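# Close the sliding door fully without slamming it

## Task

Slide the door until it is completely closed, and leave every other object in its original place. A door that is slammed while opening or closing counts as a failure, as does the robot toppling or finishing with a tilt. The door only counts as closed if it stays shut without the robot holding it there.

## Robot and tools

ROBOT. A Hello Robot Stretch 4: an omni-wheel base, a mast carrying a lift, one telescoping arm that reaches straight forward, a three-joint wrist (yaw, pitch, roll) and a two-finger gripper. It stands about 1.6 m tall, and no part of the base rim is more than 0.23 m from the base origin. There is a single arm, so every call describes one set of joint targets.

FRAMES. Base frame: origin on the floor below the base centre, x ahead, y to the left, z up. hand_pose is expressed in this frame and marks a point between the tips of the open fingers. With all wrist joints at zero, the hand axes line up with the base axes. The printed hand position may be slightly wrong. The odometry frame is the base frame as it was when the scene began.

execute_actions. Arguments: actions (a list holding one action, or empty to just read state and images) and cameras (optional list drawn from head_camera, head_left_camera, head_right_camera, wrist_camera, all; omitted, null or ["all"] gives every camera, [] gives none). An action holds base, joints, or both, and may add pace and contact_limits; alternatively it holds only end_of_arm.
- base: a relative move measured from where the base last reported itself, exactly one key. translate_m: straight drive in metres, forward positive, -2 to 2. strafe_m: sideways slide in metres, left positive, -2 to 2. rotate_rad: turn in place in radians, counter-clockwise (left) positive, -3.2 to 3.2.
- joints: absolute targets by name, not offsets. lift_m 0 to 1.2 m; arm_m 0 to 0.55 m extension; wrist_yaw_rad -1.134 to 4.276 (0 faces forward, positive turns left, 3.14 is folded back, above 3.4 the arm may block it); wrist_pitch_rad -1.117 to 4.259 (0 level, 1.57 pointing down); wrist_roll_rad -1.117 to 4.259 (0 keeps the fingers level, positive turns clockwise viewed from behind the gripper); gripper_m -0.038 to 0.141 m fingertip gap (negative means the fingers press together). Tolerances for done: lift and arm ±0.004, yaw and roll ±0.02, pitch ±0.05, gripper ±0.004. Joint targets outside the range are clipped and reported; any other bad value or unknown key rejects the whole call with no motion.
- pace: slow, default, fast or max. Base speed 0.1/0.3/0.4/0.6 m/s and turn rate 1/2/3/4 rad/s respectively, further limited once lift_m exceeds 0.2 (down to 0.3 m/s and 1 rad/s at full height).
- contact_limits: only arm_m, 0 (gentlest) to 0.75 (firmest), default 0.5; the arm halts when it pushes harder.
- end_of_arm: "enable_torque" re-powers wrist or gripper motors that cut out.
All motions in one action begin together. An action lasts at most 15 s. A joint or base left out of an action may still be driving toward an earlier target. A good opening move is lift_m 0.4 with wrist_yaw_rad 0 to unfold the wrist.

wait: seconds from 0 to 10; commands nothing and returns state and images.
zoom_image: camera plus region [x0, y0, x1, y1] in pixels from the top-left corner, at most 504 by 504, on that camera's most recent full image.
finished_scene: scene, the integer of the scene being ended; irreversible, and the reply says whether the goal was met. Replying with no tool call ends everything.

RESULTS. base_status and joint_status give each motion's outcome: done (for the base, the wheels turned the commanded amount even if they slipped); off_target (stopped short, may still push); contact_stop_at_<key> (hit something; lift, arm or wheels then go slack, so a lift can sag and a base can roll); limit_stop_at_<name>, including limit_stop_at_tilt (lean over 6 degrees; lift, arm, wheels go slack and ignore commands) and limit_stop_at_own_body (self-collision guard, often with the gripper pitched up below -0.2 and rolled below -0.4 or above 4); torque_fault (a wrist or gripper motor overloaded and went limp until enable_torque). After a stop, later moving calls in the same reply are skipped. on_its_own lists things not commanded this call; its "held at" is the held target, not the actual position. lidar_m: 12 distances in metres, 30-degree sectors counter-clockwise from straight ahead (4th left, 7th behind, 10th right); "-" means nothing seen or closer than 0.25 m; misses glass, thin legs and much behind. wrist_depth_mm: a 7 by 7 grid of depths, 100 to 2000 mm, from the top left. base_odometry counts wheel rotation, heading -3.142 to 3.142; if turned_by_wheels and turned_by_imu disagree by over ~0.1 rad, suspect a collision or slip. base_tilt in degrees (forward and right positive), with a fixed bias up to ~1.5. motor_effort in percent, peak in brackets; an effort out of rest range suggests pushing or a load; wheel efforts positive mean a right turn.

CAMERAS. head_camera sits atop the mast looking ahead and downward (turn the base to look elsewhere). head_left_camera and head_right_camera are fisheyes beside it, pointing more steeply down and showing the base and arm. wrist_camera looks along the fingers, fingertips near the bottom of its image.

CAUTIONS. Move the door at slow or default pace with a modest contact limit so it glides shut rather than crashing; keep pushes steady and low to avoid tipping. Don't bump other objects. Avoid torque faults, drops and hard hits. Make sure the door remains closed after the gripper withdraws, and that the robot is upright, before ending. Thinking time passes in the simulation while the robot holds its last command. Shorter total motion is better.

Each tool is called after "Request:" by a JSON object that holds its "api" and its "payload", one argument or row to a line.

## Session

Request:
{"api": "execute_actions", "payload": {
  "actions": []
}}

Scene clock: 0.00 s.
base_odometry: x=+0.000 y=+0.000 heading=+0.000 (m, m, rad; odometry frame)
turned_by_wheels: +0.000 (rad since the last result)
turned_by_imu: +0.000 (rad since the last result)
base_tilt: forward=-0.1 right=-0.1 (deg)
lidar_m: 1.42 2.17 1.20 1.21 0.85 0.93 1.48 1.55 1.06 0.78 0.76 0.76
base_status: not commanded
joint_positions: lift_m=+0.174 arm_m=+0.001 wrist_yaw_rad=+3.080 wrist_pitch_rad=+0.005 wrist_roll_rad=-0.018 gripper_m=+0.057
joint_status: not commanded
motor_effort: lift_m=+18 arm_m=+0 wrist_yaw_rad=-1 wrist_pitch_rad=-6 wrist_roll_rad=+1 gripper_m=-2 wheel_0=+0 wheel_1=+0 wheel_2=+0 (%)
hand_pose: x=-0.1104 y=+0.1050 z=+0.3512 quat_wxyz=(+0.031, -0.003, -0.009, +0.999) (m; base frame)
wrist_depth_mm: - 144 1756 1983 - 1983 1576 / - 135 1808 1983 - 1205 1008 / - 117 156 - 1808 1808 1576 / - 129 189 1921 - - 1576 / 141 175 1756 1983 - 1921 1576 / 1430 1537 1430 1499 210 1430 1366 / 931 1060 891 917 891 831 931
pictures: head_camera, head_left_camera, head_right_camera, wrist_camera
Images, in order (width x height): head_camera 420x560, head_left_camera 420x672, head_right_camera 420x672, wrist_camera 616x392.

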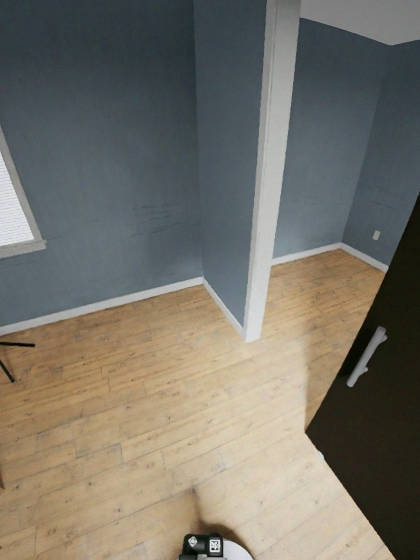

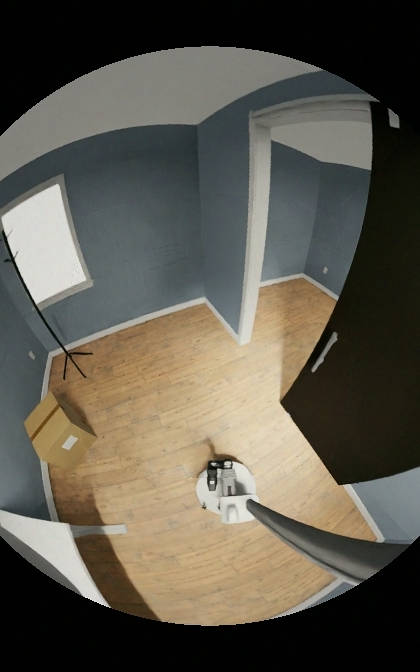

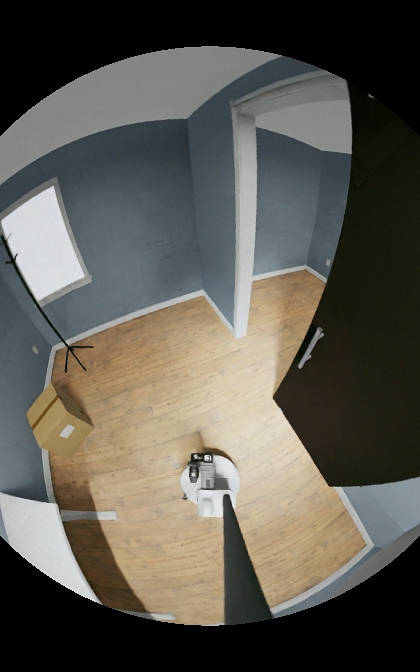

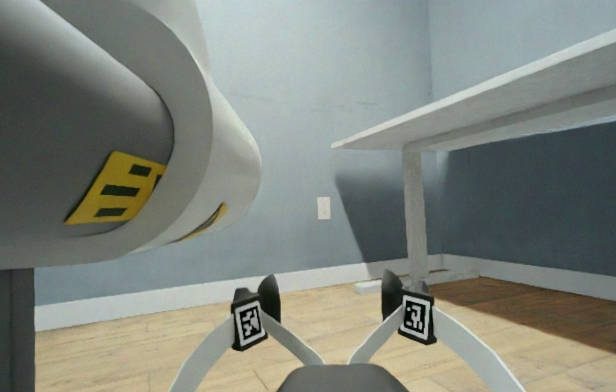

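Request:
{"api": "execute_actions", "payload": {
  "actions": [
    {"base":{"rotate_rad":-1.1},"joints":{"lift_m":0.85,"wrist_yaw_rad":0}}
  ]
}}

Scene clock: 7.20 s.
base_odometry: x=+0.000 y=+0.000 heading=-1.100 (m, m, rad; odometry frame)
turned_by_wheels: -1.100 (rad since the last result)
turned_by_imu: -1.104 (rad since the last result)
base_tilt: forward=-0.2 right=-0.3 (deg)
lidar_m: 0.77 0.73 1.46 2.16 1.33 1.19 0.85 0.90 1.33 1.55 1.12 0.79
base_status: done
joint_positions: lift_m=+0.850 arm_m=+0.001 wrist_yaw_rad=+0.000 wrist_pitch_rad=+0.005 wrist_roll_rad=-0.018 gripper_m=+0.057
joint_status: all done
motor_effort: lift_m=+21(24) arm_m=+0(0) wrist_yaw_rad=+0(7) wrist_pitch_rad=-7(6) wrist_roll_rad=+0(1) gripper_m=-3(2) wheel_0=+0(6) wheel_1=+0(10) wheel_2=-1(7) (%)
hand_pose: x=+0.4607 y=-0.0873 z=+1.0266 quat_wxyz=(+1.000, -0.009, +0.002, +0.000) (m; base frame)
wrist_depth_mm: 615 585 580 564 549 535 521 / 615 591 574 559 544 530 521 / 609 591 574 564 549 530 521 / - 585 574 559 544 530 517 / - 591 569 559 544 530 521 / - 591 569 554 211 525 512 / - 585 564 549 539 521 517
pictures: head_camera, head_left_camera, head_right_camera, wrist_camera
Images, in order (width x height): head_camera 420x560, head_left_camera 420x672, head_right_camera 420x672, wrist_camera 616x392.

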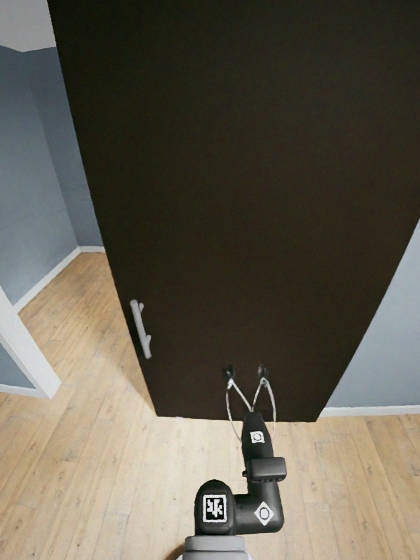

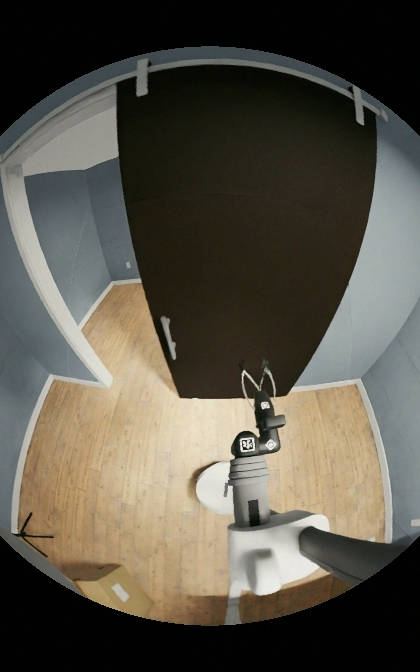

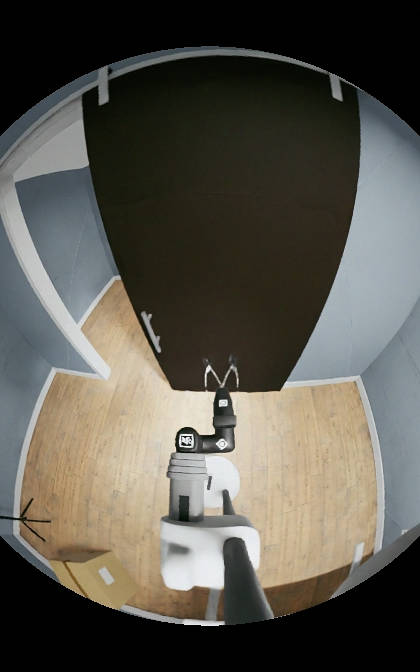

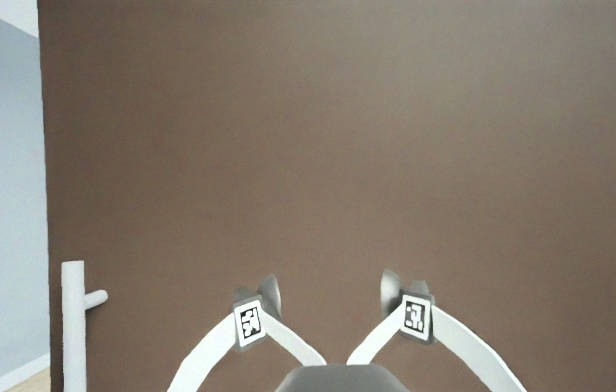

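Request:
{"api": "execute_actions", "payload": {
  "actions": [
    {"base":{"rotate_rad":-0.05},"joints":{"lift_m":0.72,"gripper_m":0.12}}
  ],
  "cameras": []
}}

Request:
{"api": "execute_actions", "payload": {
  "actions": [
    {"base":{"strafe_m":0.35},"joints":{"arm_m":0.1}}
  ],
  "cameras": ["head_camera","wrist_camera"]
}}

Scene clock: 18.17 s.
base_odometry: x=+0.000 y=+0.000 heading=-1.150 (m, m, rad; odometry frame)
turned_by_wheels: -0.050 (rad since the last result)
turned_by_imu: -0.051 (rad since the last result)
base_tilt: forward=-0.2 right=-0.2 (deg)
lidar_m: 0.76 0.76 1.45 2.17 1.66 1.20 0.85 0.90 1.29 1.56 1.19 0.81
base_status: done
joint_positions: lift_m=+0.720 arm_m=+0.001 wrist_yaw_rad=+0.000 wrist_pitch_rad=+0.005 wrist_roll_rad=-0.018 gripper_m=+0.120
joint_status: all done
motor_effort: lift_m=+14(21) arm_m=+0(0) wrist_yaw_rad=-2(1) wrist_pitch_rad=-6(6) wrist_roll_rad=+0(1) gripper_m=+1(2) wheel_0=+2(7) wheel_1=+2(3) wheel_2=+1(4) (%)
hand_pose: x=+0.4607 y=-0.0874 z=+0.8972 quat_wxyz=(+1.000, -0.009, +0.002, +0.000) (m; base frame)
wrist_depth_mm: 597 580 574 564 554 549 539 / 591 580 569 569 554 549 539 / 585 580 569 559 554 549 539 / 580 580 569 559 549 544 544 / 585 574 564 559 554 539 539 / 585 574 208 559 549 210 539 / 580 574 564 549 544 539 535
pictures: none
No camera images: the call's "cameras" was empty. Leave "cameras" out to get every camera's image.

Scene clock: 20.67 s.
base_odometry: x=+0.320 y=+0.143 heading=-1.150 (m, m, rad; odometry frame)
turned_by_wheels: +0.000 (rad since the last result)
turned_by_imu: +0.000 (rad since the last result)
base_tilt: forward=-0.1 right=-0.1 (deg)
lidar_m: 0.72 1.22 1.18 1.83 1.62 0.99 1.14 0.90 1.23 1.91 1.11 0.80
base_status: done
joint_positions: lift_m=+0.720 arm_m=+0.099 wrist_yaw_rad=+0.000 wrist_pitch_rad=+0.005 wrist_roll_rad=-0.018 gripper_m=+0.120
joint_status: all done
motor_effort: lift_m=+14(14) arm_m=+7(6) wrist_yaw_rad=-2(1) wrist_pitch_rad=-7(6) wrist_roll_rad=+0(1) gripper_m=-1(1) wheel_0=+1(5) wheel_1=-2(9) wheel_2=+0(1) (%)
hand_pose: x=+0.5582 y=-0.0874 z=+0.8972 quat_wxyz=(+1.000, -0.009, +0.002, +0.000) (m; base frame)
wrist_depth_mm: - - 473 466 459 452 445 / - - 473 466 459 455 445 / - - 469 462 459 452 445 / - - 473 466 455 452 442 / - - 466 462 455 449 442 / - - 208 459 452 210 442 / - - 466 392 449 445 442
pictures: head_camera, wrist_camera
Images, in order (width x height): head_camera 420x560, wrist_camera 616x392.

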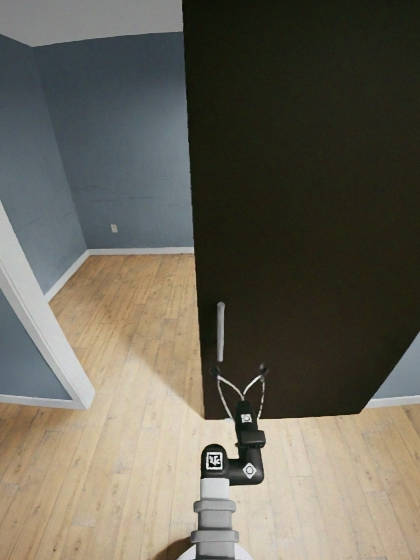

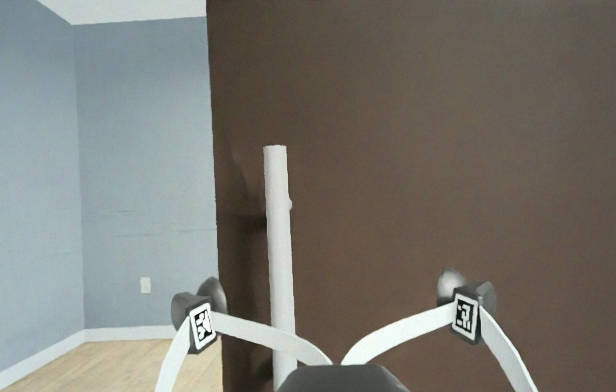

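Request:
{"api": "execute_actions", "payload": {
  "actions": [
    {"base":{"strafe_m":0.03},"joints":{"arm_m":0.28},"contact_limits":{"arm_m":0.2}}
  ],
  "cameras": ["head_camera","wrist_camera"]
}}

Scene clock: 26.53 s.
base_odometry: x=+0.347 y=+0.155 heading=-1.150 (m, m, rad; odometry frame)
turned_by_wheels: +0.000 (rad since the last result)
turned_by_imu: -0.001 (rad since the last result)
base_tilt: forward=-0.2 right=-0.1 (deg)
lidar_m: 0.72 1.18 1.20 1.79 1.64 0.98 1.12 0.93 1.23 1.94 1.11 0.79
base_status: done
joint_positions: lift_m=+0.720 arm_m=+0.279 wrist_yaw_rad=+0.000 wrist_pitch_rad=+0.005 wrist_roll_rad=-0.018 gripper_m=+0.120
joint_status: all done
motor_effort: lift_m=+14(14) arm_m=+7(5) wrist_yaw_rad=-1(0) wrist_pitch_rad=-6(7) wrist_roll_rad=+1(0) gripper_m=+0(0) wheel_0=+1(12) wheel_1=-2(8) wheel_2=+0(0) (%)
contact_limits: arm_m 0.2
hand_pose: x=+0.7382 y=-0.0874 z=+0.8972 quat_wxyz=(+1.000, -0.009, +0.002, +0.000) (m; base frame)
wrist_depth_mm: - - 287 283 278 276 272 / - - 286 282 279 273 271 / - - 286 281 278 273 271 / - - 285 278 276 273 270 / - - 285 219 276 272 268 / - - 208 217 274 209 267 / - - 281 209 273 271 267
pictures: head_camera, wrist_camera
Images, in order (width x height): head_camera 420x560, wrist_camera 616x392.

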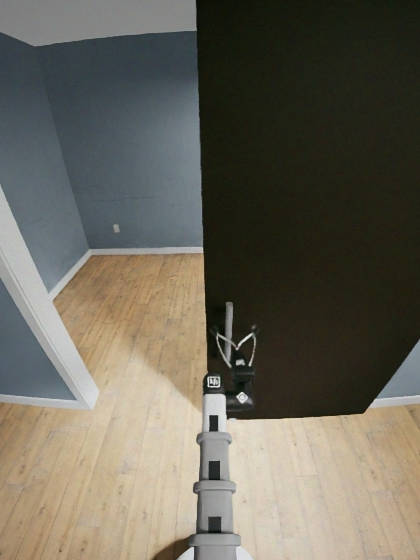

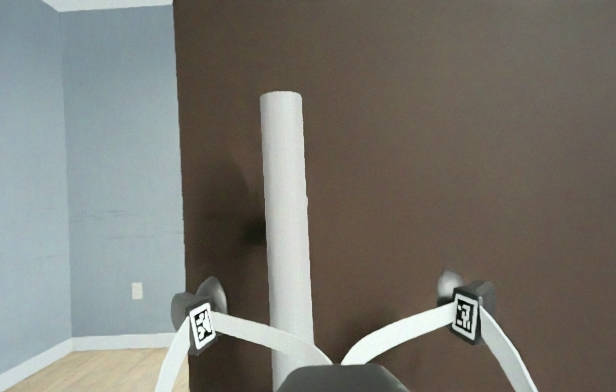

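Request:
{"api": "execute_actions", "payload": {
  "actions": [
    {"base":{"strafe_m":0.02},"joints":{"gripper_m":0.02},"pace":"slow"}
  ],
  "cameras": ["wrist_camera"]
}}

Request:
{"api": "execute_actions", "payload": {
  "actions": [
    {"base":{"strafe_m":0.15},"pace":"slow"}
  ],
  "cameras": ["head_camera","wrist_camera"]
}}

Scene clock: 33.43 s.
base_odometry: x=+0.365 y=+0.163 heading=-1.150 (m, m, rad; odometry frame)
turned_by_wheels: +0.000 (rad since the last result)
turned_by_imu: -0.001 (rad since the last result)
base_tilt: forward=+0.0 right=-0.2 (deg)
lidar_m: 0.71 1.15 1.19 1.77 1.68 0.97 1.10 0.92 1.23 1.95 1.11 0.79
base_status: done
joint_positions: lift_m=+0.720 arm_m=+0.279 wrist_yaw_rad=+0.002 wrist_pitch_rad=+0.005 wrist_roll_rad=-0.018 gripper_m=+0.020
joint_status: all done
motor_effort: lift_m=+14(15) arm_m=+7(7) wrist_yaw_rad=-8(8) wrist_pitch_rad=-6(5) wrist_roll_rad=+1(0) gripper_m=-6(4) wheel_0=-2(6) wheel_1=+1(6) wheel_2=+1(1) (%)
hand_pose: x=+0.7384 y=-0.0867 z=+0.8972 quat_wxyz=(+1.000, -0.009, +0.002, +0.001) (m; base frame)
wrist_depth_mm: - - 287 282 279 273 271 / - - 286 283 277 272 270 / - - 287 279 276 272 270 / - - 285 278 274 271 268 / - - 285 278 274 270 267 / - - 282 208 206 270 267 / - - 279 207 272 267 266
pictures: wrist_camera
Images, in order (width x height): wrist_camera 616x392.

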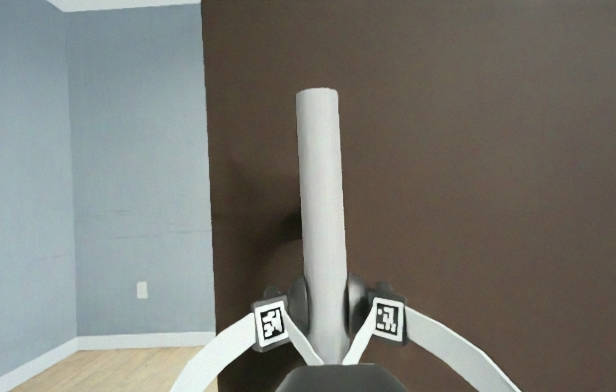

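Scene clock: 36.07 s.
base_odometry: x=+0.502 y=+0.224 heading=-1.151 (m, m, rad; odometry frame)
turned_by_wheels: -0.001 (rad since the last result)
turned_by_imu: -0.002 (rad since the last result)
base_tilt: forward=-0.2 right=-0.1 (deg)
lidar_m: 0.72 1.06 1.19 1.63 1.44 0.96 0.96 0.98 1.23 2.10 1.12 0.80
base_status: done
joint_positions: lift_m=+0.720 arm_m=+0.279 wrist_yaw_rad=-0.004 wrist_pitch_rad=+0.005 wrist_roll_rad=-0.018 gripper_m=+0.020
joint_status: not commanded
motor_effort: lift_m=+14(14) arm_m=+5(7) wrist_yaw_rad=+11(40) wrist_pitch_rad=-6(7) wrist_roll_rad=+0(1) gripper_m=-7(14) wheel_0=-6(21) wheel_1=-1(3) wheel_2=-1(9) (%)
hand_pose: x=+0.7382 y=-0.0885 z=+0.8972 quat_wxyz=(+1.000, -0.009, +0.002, -0.002) (m; base frame)
wrist_depth_mm: - - 287 282 279 276 272 / - - 286 282 278 274 272 / - - 285 218 277 274 272 / - - 283 279 276 273 271 / - - 282 279 277 273 270 / - - - 208 204 271 270 / - - 180 208 273 156 268
pictures: head_camera, wrist_camera
Images, in order (width x height): head_camera 420x560, wrist_camera 616x392.

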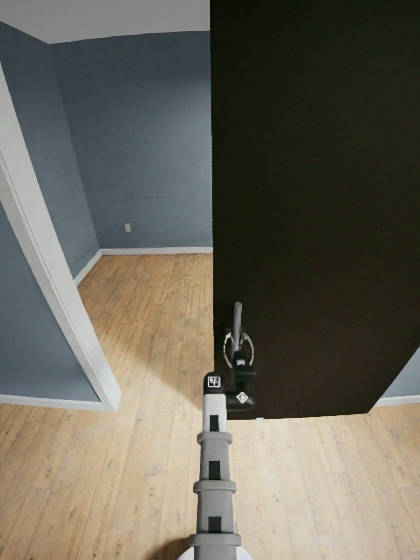

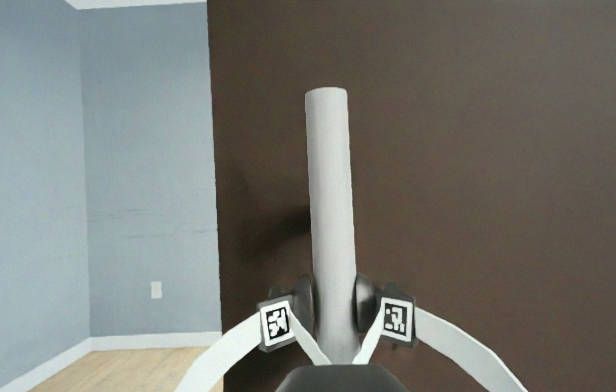

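Works. About 0.6 m to the jamb.

Request:
{"api": "execute_actions", "payload": {
  "actions": [
    {"base":{"strafe_m":0.55},"pace":"slow"}
  ],
  "cameras": ["head_camera","wrist_camera","head_left_camera"]
}}

Scene clock: 45.63 s.
base_odometry: x=+1.004 y=+0.448 heading=-1.151 (m, m, rad; odometry frame)
turned_by_wheels: +0.000 (rad since the last result)
turned_by_imu: -0.005 (rad since the last result)
base_tilt: forward=-0.1 right=-0.1 (deg)
lidar_m: 0.71 0.85 1.12 1.07 1.12 1.15 1.00 0.95 1.37 2.64 1.12 0.80
base_status: done
joint_positions: lift_m=+0.720 arm_m=+0.279 wrist_yaw_rad=+0.001 wrist_pitch_rad=+0.005 wrist_roll_rad=-0.018 gripper_m=+0.020
joint_status: not commanded
motor_effort: lift_m=+15(15) arm_m=+5(5) wrist_yaw_rad=-3(33) wrist_pitch_rad=-6(6) wrist_roll_rad=+0(0) gripper_m=-5(12) wheel_0=-1(17) wheel_1=+1(0) wheel_2=+0(8) (%)
hand_pose: x=+0.7386 y=-0.0872 z=+0.8972 quat_wxyz=(+1.000, -0.009, +0.002, +0.000) (m; base frame)
wrist_depth_mm: 343 377 287 285 279 277 273 / 355 368 287 283 278 277 273 / 355 362 286 281 278 277 272 / 351 359 286 279 278 274 271 / 351 353 285 217 276 273 271 / 349 349 285 210 205 273 270 / 349 347 281 211 274 271 268
pictures: head_camera, head_left_camera, wrist_camera
Images, in order (width x height): head_camera 420x560, head_left_camera 420x672, wrist_camera 616x392.

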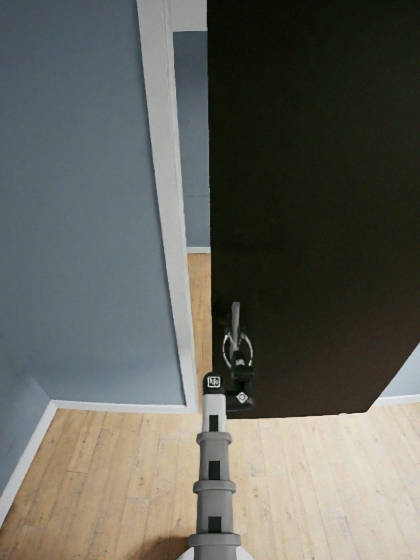

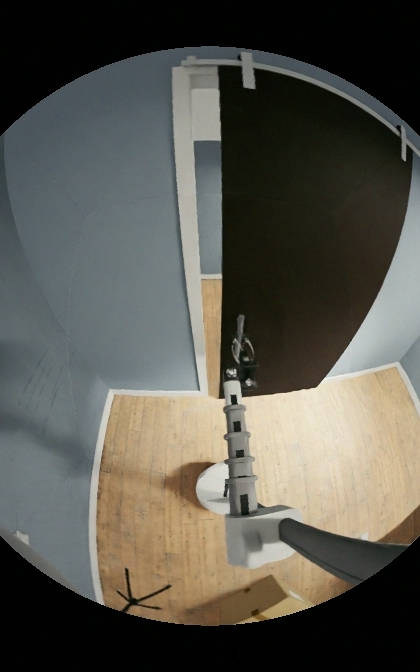

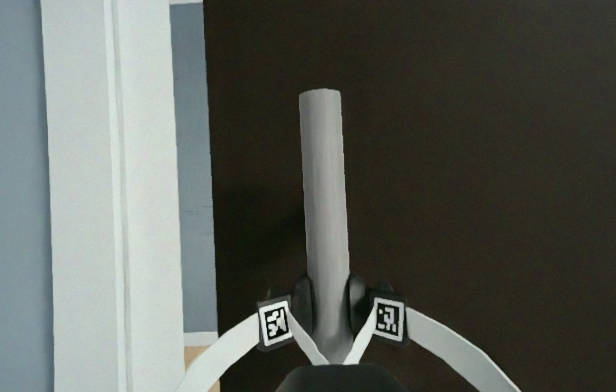

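Request:
{"api": "execute_actions", "payload": {
  "actions": [
    {"base":{"strafe_m":0.11},"pace":"slow"}
  ],
  "cameras": ["wrist_camera","head_left_camera"]
}}

Request:
{"api": "execute_actions", "payload": {
  "actions": [
    {"base":{"strafe_m":0.025},"pace":"slow"}
  ],
  "cameras": ["wrist_camera","head_left_camera"]
}}

Scene clock: 55.27 s.
base_odometry: x=+1.105 y=+0.493 heading=-1.150 (m, m, rad; odometry frame)
turned_by_wheels: +0.001 (rad since the last result)
turned_by_imu: -0.001 (rad since the last result)
base_tilt: forward=-0.1 right=+0.0 (deg)
lidar_m: 0.71 0.87 0.99 0.96 1.01 1.12 1.07 0.99 1.45 2.75 1.10 0.80
base_status: done
joint_positions: lift_m=+0.720 arm_m=+0.279 wrist_yaw_rad=+0.006 wrist_pitch_rad=+0.005 wrist_roll_rad=-0.018 gripper_m=+0.020
joint_status: not commanded
on_its_own: wrist_yaw_rad is at rest, and its effort (-17) is outside its rest range (-13 to +13)
motor_effort: lift_m=+14(14) arm_m=+5(5) wrist_yaw_rad=-17(39) wrist_pitch_rad=-6(7) wrist_roll_rad=+0(2) gripper_m=-7(13) wheel_0=+3(16) wheel_1=+2(4) wheel_2=+4(9) (%)
hand_pose: x=+0.7390 y=-0.0857 z=+0.8972 quat_wxyz=(+1.000, -0.009, +0.002, +0.003) (m; base frame)
wrist_depth_mm: 357 351 287 282 278 274 271 / 357 351 286 281 278 274 270 / 357 349 286 217 277 272 268 / 355 349 285 278 276 273 268 / 353 349 283 278 274 272 268 / 351 347 282 210 206 270 266 / 351 345 182 208 272 268 266
pictures: head_left_camera, wrist_camera
Images, in order (width x height): head_left_camera 420x672, wrist_camera 616x392.

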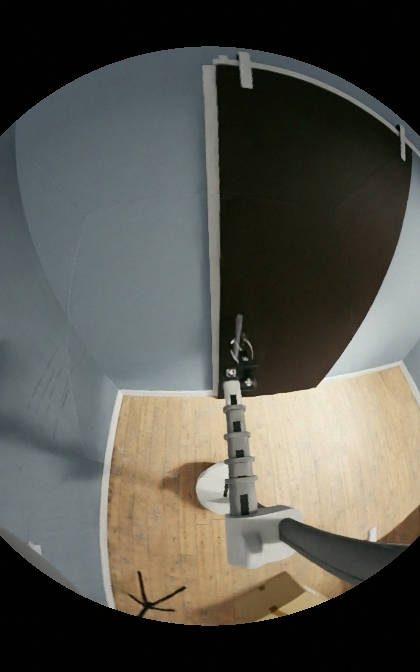

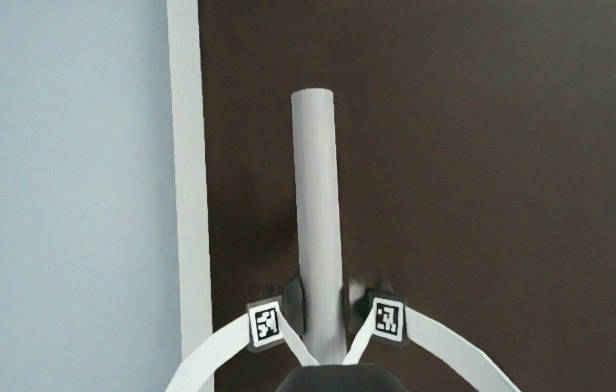

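Scene clock: 56.47 s.
base_odometry: x=+1.128 y=+0.503 heading=-1.151 (m, m, rad; odometry frame)
turned_by_wheels: -0.001 (rad since the last result)
turned_by_imu: -0.001 (rad since the last result)
base_tilt: forward=-0.2 right=-0.3 (deg)
lidar_m: 0.71 0.86 0.98 0.92 0.97 1.11 1.06 1.00 1.46 2.79 1.09 0.80
base_status: done
joint_positions: lift_m=+0.720 arm_m=+0.279 wrist_yaw_rad=-0.005 wrist_pitch_rad=+0.005 wrist_roll_rad=-0.018 gripper_m=+0.020
joint_status: not commanded
motor_effort: lift_m=+14(14) arm_m=+5(5) wrist_yaw_rad=+13(21) wrist_pitch_rad=-6(6) wrist_roll_rad=+0(0) gripper_m=-7(9) wheel_0=-6(7) wheel_1=-2(6) wheel_2=-3(5) (%)
hand_pose: x=+0.7381 y=-0.0888 z=+0.8972 quat_wxyz=(+1.000, -0.009, +0.002, -0.002) (m; base frame)
wrist_depth_mm: 355 351 286 283 281 277 274 / 353 349 286 283 279 277 273 / 351 349 285 220 278 276 273 / 351 347 285 281 278 274 271 / 351 345 283 281 277 274 271 / 347 345 282 208 204 272 271 / 349 343 180 208 274 156 270
pictures: head_left_camera, wrist_camera
Images, in order (width x height): head_left_camera 420x672, wrist_camera 616x392.

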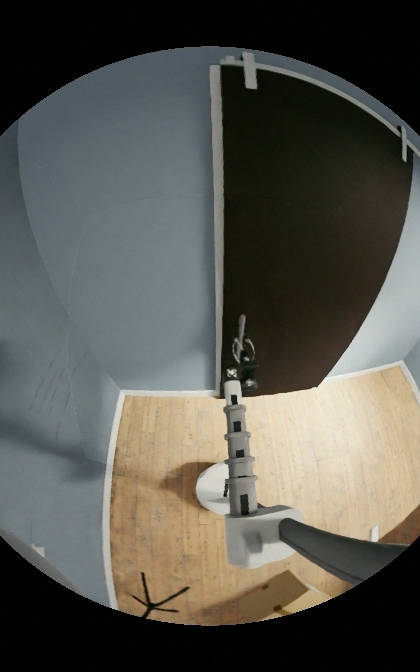

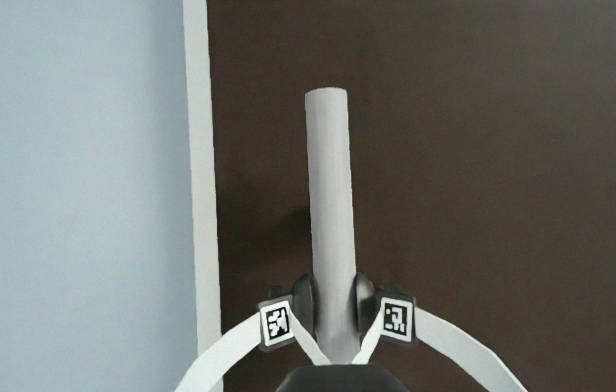

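Request:
{"api": "execute_actions", "payload": {
  "actions": [
    {"base":{"strafe_m":0.015},"pace":"slow"}
  ],
  "cameras": ["wrist_camera"]
}}

Scene clock: 59.20 s.
base_odometry: x=+1.141 y=+0.509 heading=-1.151 (m, m, rad; odometry frame)
turned_by_wheels: -0.001 (rad since the last result)
turned_by_imu: -0.001 (rad since the last result)
base_tilt: forward=+0.0 right=-0.2 (deg)
lidar_m: 0.71 0.88 0.94 0.93 0.94 1.11 1.07 1.02 1.48 2.82 1.10 0.81
base_status: done
joint_positions: lift_m=+0.720 arm_m=+0.279 wrist_yaw_rad=-0.003 wrist_pitch_rad=+0.005 wrist_roll_rad=-0.018 gripper_m=+0.020
joint_status: not commanded
motor_effort: lift_m=+14(14) arm_m=+5(5) wrist_yaw_rad=+6(22) wrist_pitch_rad=-6(6) wrist_roll_rad=+0(1) gripper_m=-6(10) wheel_0=-5(9) wheel_1=-1(4) wheel_2=-3(3) (%)
hand_pose: x=+0.7383 y=-0.0883 z=+0.8972 quat_wxyz=(+1.000, -0.009, +0.002, -0.001) (m; base frame)
wrist_depth_mm: 357 349 286 283 279 278 274 / 353 349 286 282 281 277 273 / 353 349 285 220 278 276 273 / 351 345 285 218 277 274 272 / 351 347 283 279 277 274 272 / 349 345 283 210 205 273 271 / 347 343 180 208 274 271 270
pictures: wrist_camera
Images, in order (width x height): wrist_camera 616x392.

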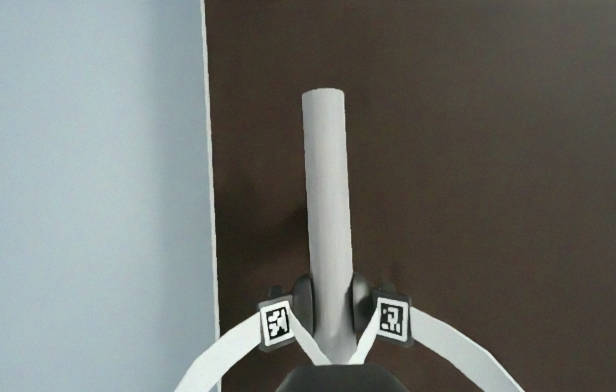

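Request:
{"api": "execute_actions", "payload": {
  "actions": [
    {"base":{"strafe_m":0.02},"pace":"slow"}
  ],
  "cameras": ["head_left_camera"]
}}

Scene clock: 62.20 s.
base_odometry: x=+1.160 y=+0.517 heading=-1.153 (m, m, rad; odometry frame)
turned_by_wheels: -0.001 (rad since the last result)
turned_by_imu: -0.002 (rad since the last result)
base_tilt: forward=-0.1 right=-0.2 (deg)
lidar_m: 0.71 0.87 0.93 0.90 0.93 1.10 1.08 1.01 1.50 2.84 1.11 0.81
base_status: done
joint_positions: lift_m=+0.720 arm_m=+0.279 wrist_yaw_rad=-0.009 wrist_pitch_rad=+0.005 wrist_roll_rad=-0.018 gripper_m=+0.020
joint_status: not commanded
on_its_own: wrist_yaw_rad is at rest, and its effort (+25) is outside its rest range (-13 to +13)
motor_effort: lift_m=+14(15) arm_m=+5(5) wrist_yaw_rad=+25(24) wrist_pitch_rad=-6(6) wrist_roll_rad=+1(0) gripper_m=-11(10) wheel_0=-11(10) wheel_1=-4(6) wheel_2=-4(3) (%)
hand_pose: x=+0.7377 y=-0.0900 z=+0.8972 quat_wxyz=(+1.000, -0.009, +0.002, -0.004) (m; base frame)
wrist_depth_mm: 351 351 286 283 282 277 277 / 351 347 286 282 279 277 274 / 347 347 285 281 278 277 274 / 347 345 343 281 278 276 273 / 347 345 342 279 277 274 273 / 345 342 340 208 205 273 273 / 345 342 180 211 274 273 271
pictures: head_left_camera
Images, in order (width x height): head_left_camera 420x672.

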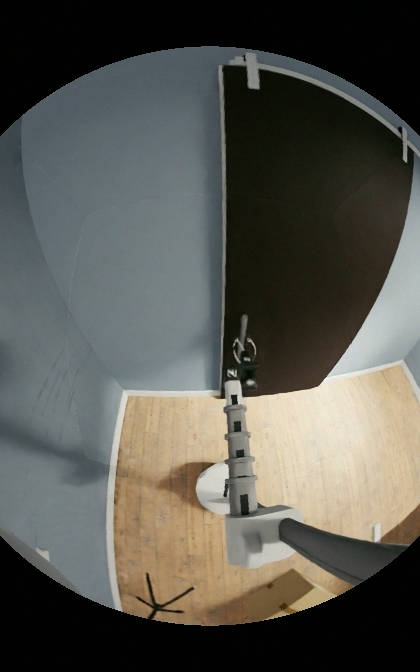

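Request:
{"api": "execute_actions", "payload": {
  "actions": [
    {"base":{"strafe_m":0.01},"pace":"slow"}
  ],
  "cameras": []
}}

Request:
{"api": "execute_actions", "payload": {
  "actions": [
    {"joints":{"gripper_m":0.12}}
  ],
  "cameras": ["head_left_camera","wrist_camera"]
}}

Scene clock: 66.50 s.
base_odometry: x=+1.168 y=+0.521 heading=-1.155 (m, m, rad; odometry frame)
turned_by_wheels: -0.002 (rad since the last result)
turned_by_imu: -0.003 (rad since the last result)
base_tilt: forward=+0.0 right=-0.1 (deg)
lidar_m: 0.72 0.87 0.93 0.89 0.92 1.06 1.07 1.04 1.50 2.83 1.10 0.81
base_status: done
joint_positions: lift_m=+0.720 arm_m=+0.279 wrist_yaw_rad=-0.013 wrist_pitch_rad=+0.005 wrist_roll_rad=-0.018 gripper_m=+0.020
joint_status: not commanded
on_its_own: wrist_yaw_rad is at rest, and its effort (+36) is outside its rest range (-13 to +13)
motor_effort: lift_m=+14(14) arm_m=+5(5) wrist_yaw_rad=+36(35) wrist_pitch_rad=-6(6) wrist_roll_rad=+0(1) gripper_m=-12(13) wheel_0=-14(13) wheel_1=-5(1) wheel_2=-6(5) (%)
hand_pose: x=+0.7374 y=-0.0911 z=+0.8972 quat_wxyz=(+1.000, -0.009, +0.002, -0.006) (m; base frame)
wrist_depth_mm: 351 349 286 283 282 279 279 / 349 349 343 282 282 278 278 / 347 345 343 283 279 277 277 / 347 343 343 281 279 277 276 / 347 343 342 279 278 277 276 / 343 343 340 209 208 276 274 / 343 342 180 278 274 273 273
pictures: none
No camera images: the call's "cameras" was empty. Leave "cameras" out to get every camera's image.

Scene clock: 68.37 s.
base_odometry: x=+1.169 y=+0.521 heading=-1.153 (m, m, rad; odometry frame)
turned_by_wheels: +0.002 (rad since the last result)
turned_by_imu: +0.002 (rad since the last result)
base_tilt: forward=-0.1 right=-0.1 (deg)
lidar_m: 0.74 0.86 0.93 0.89 0.92 1.06 1.08 1.01 1.51 2.81 1.12 0.81
base_status: not commanded
joint_positions: lift_m=+0.720 arm_m=+0.279 wrist_yaw_rad=+0.000 wrist_pitch_rad=+0.005 wrist_roll_rad=-0.018 gripper_m=+0.120
joint_status: all done
motor_effort: lift_m=+14(14) arm_m=+5(5) wrist_yaw_rad=+0(37) wrist_pitch_rad=-6(7) wrist_roll_rad=+0(1) gripper_m=-1(13) wheel_0=-2(14) wheel_1=+0(5) wheel_2=-1(6) (%)
hand_pose: x=+0.7385 y=-0.0875 z=+0.8972 quat_wxyz=(+1.000, -0.009, +0.002, +0.000) (m; base frame)
wrist_depth_mm: 355 351 345 283 281 277 274 / 355 349 345 283 278 277 272 / 353 349 345 282 278 276 272 / 351 347 345 282 277 274 272 / 351 347 343 279 276 273 272 / 351 347 208 281 213 209 271 / 349 345 342 278 215 273 270
pictures: head_left_camera, wrist_camera
Images, in order (width x height): head_left_camera 420x672, wrist_camera 616x392.

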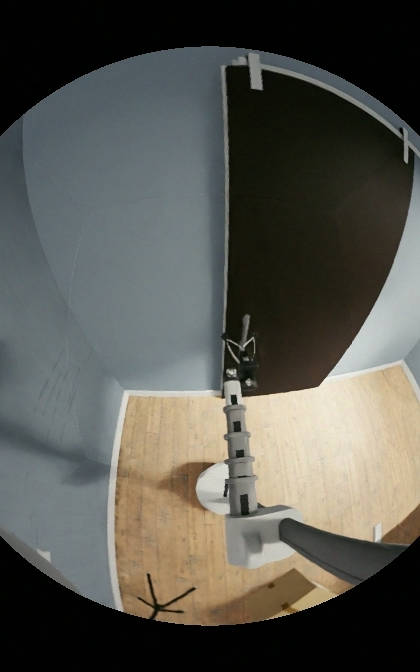

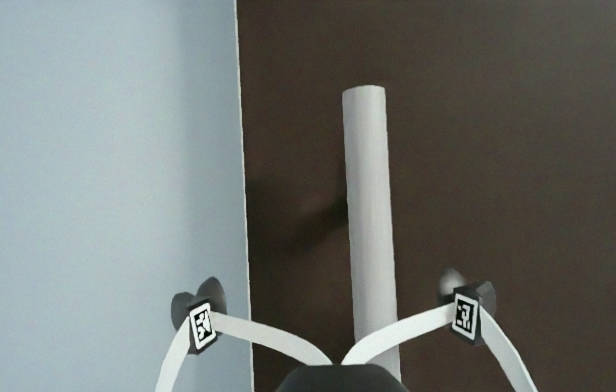

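Request:
{"api": "execute_actions", "payload": {
  "actions": [
    {"joints":{"arm_m":0.15},"pace":"fast"}
  ],
  "cameras": []
}}

Request:
{"api": "finished_scene", "payload": {
  "scene": 1
}}

Scene clock: 72.53 s.
base_odometry: x=+1.169 y=+0.521 heading=-1.153 (m, m, rad; odometry frame)
turned_by_wheels: +0.000 (rad since the last result)
turned_by_imu: -0.001 (rad since the last result)
base_tilt: forward=-0.1 right=-0.1 (deg)
lidar_m: 0.72 0.83 0.94 0.89 0.95 1.07 1.08 1.03 1.51 2.84 1.13 0.81
base_status: not commanded
joint_positions: lift_m=+0.720 arm_m=+0.151 wrist_yaw_rad=+0.000 wrist_pitch_rad=+0.005 wrist_roll_rad=-0.018 gripper_m=+0.120
joint_status: all done
motor_effort: lift_m=+14(14) arm_m=-6(6) wrist_yaw_rad=-1(0) wrist_pitch_rad=-6(7) wrist_roll_rad=+2(0) gripper_m=-1(1) wheel_0=-2(2) wheel_1=+0(0) wheel_2=-1(1) (%)
hand_pose: x=+0.6105 y=-0.0874 z=+0.8971 quat_wxyz=(+1.000, -0.009, +0.002, +0.000) (m; base frame)
wrist_depth_mm: 488 488 477 415 410 404 402 / 492 484 477 415 410 404 402 / 488 480 477 413 407 402 399 / 484 480 469 413 404 404 397 / 488 480 473 410 404 399 397 / 484 477 208 407 402 209 394 / 480 477 469 407 402 397 394
pictures: none
No camera images: the call's "cameras" was empty. Leave "cameras" out to get every camera's image.

The scene is finished: the task was done.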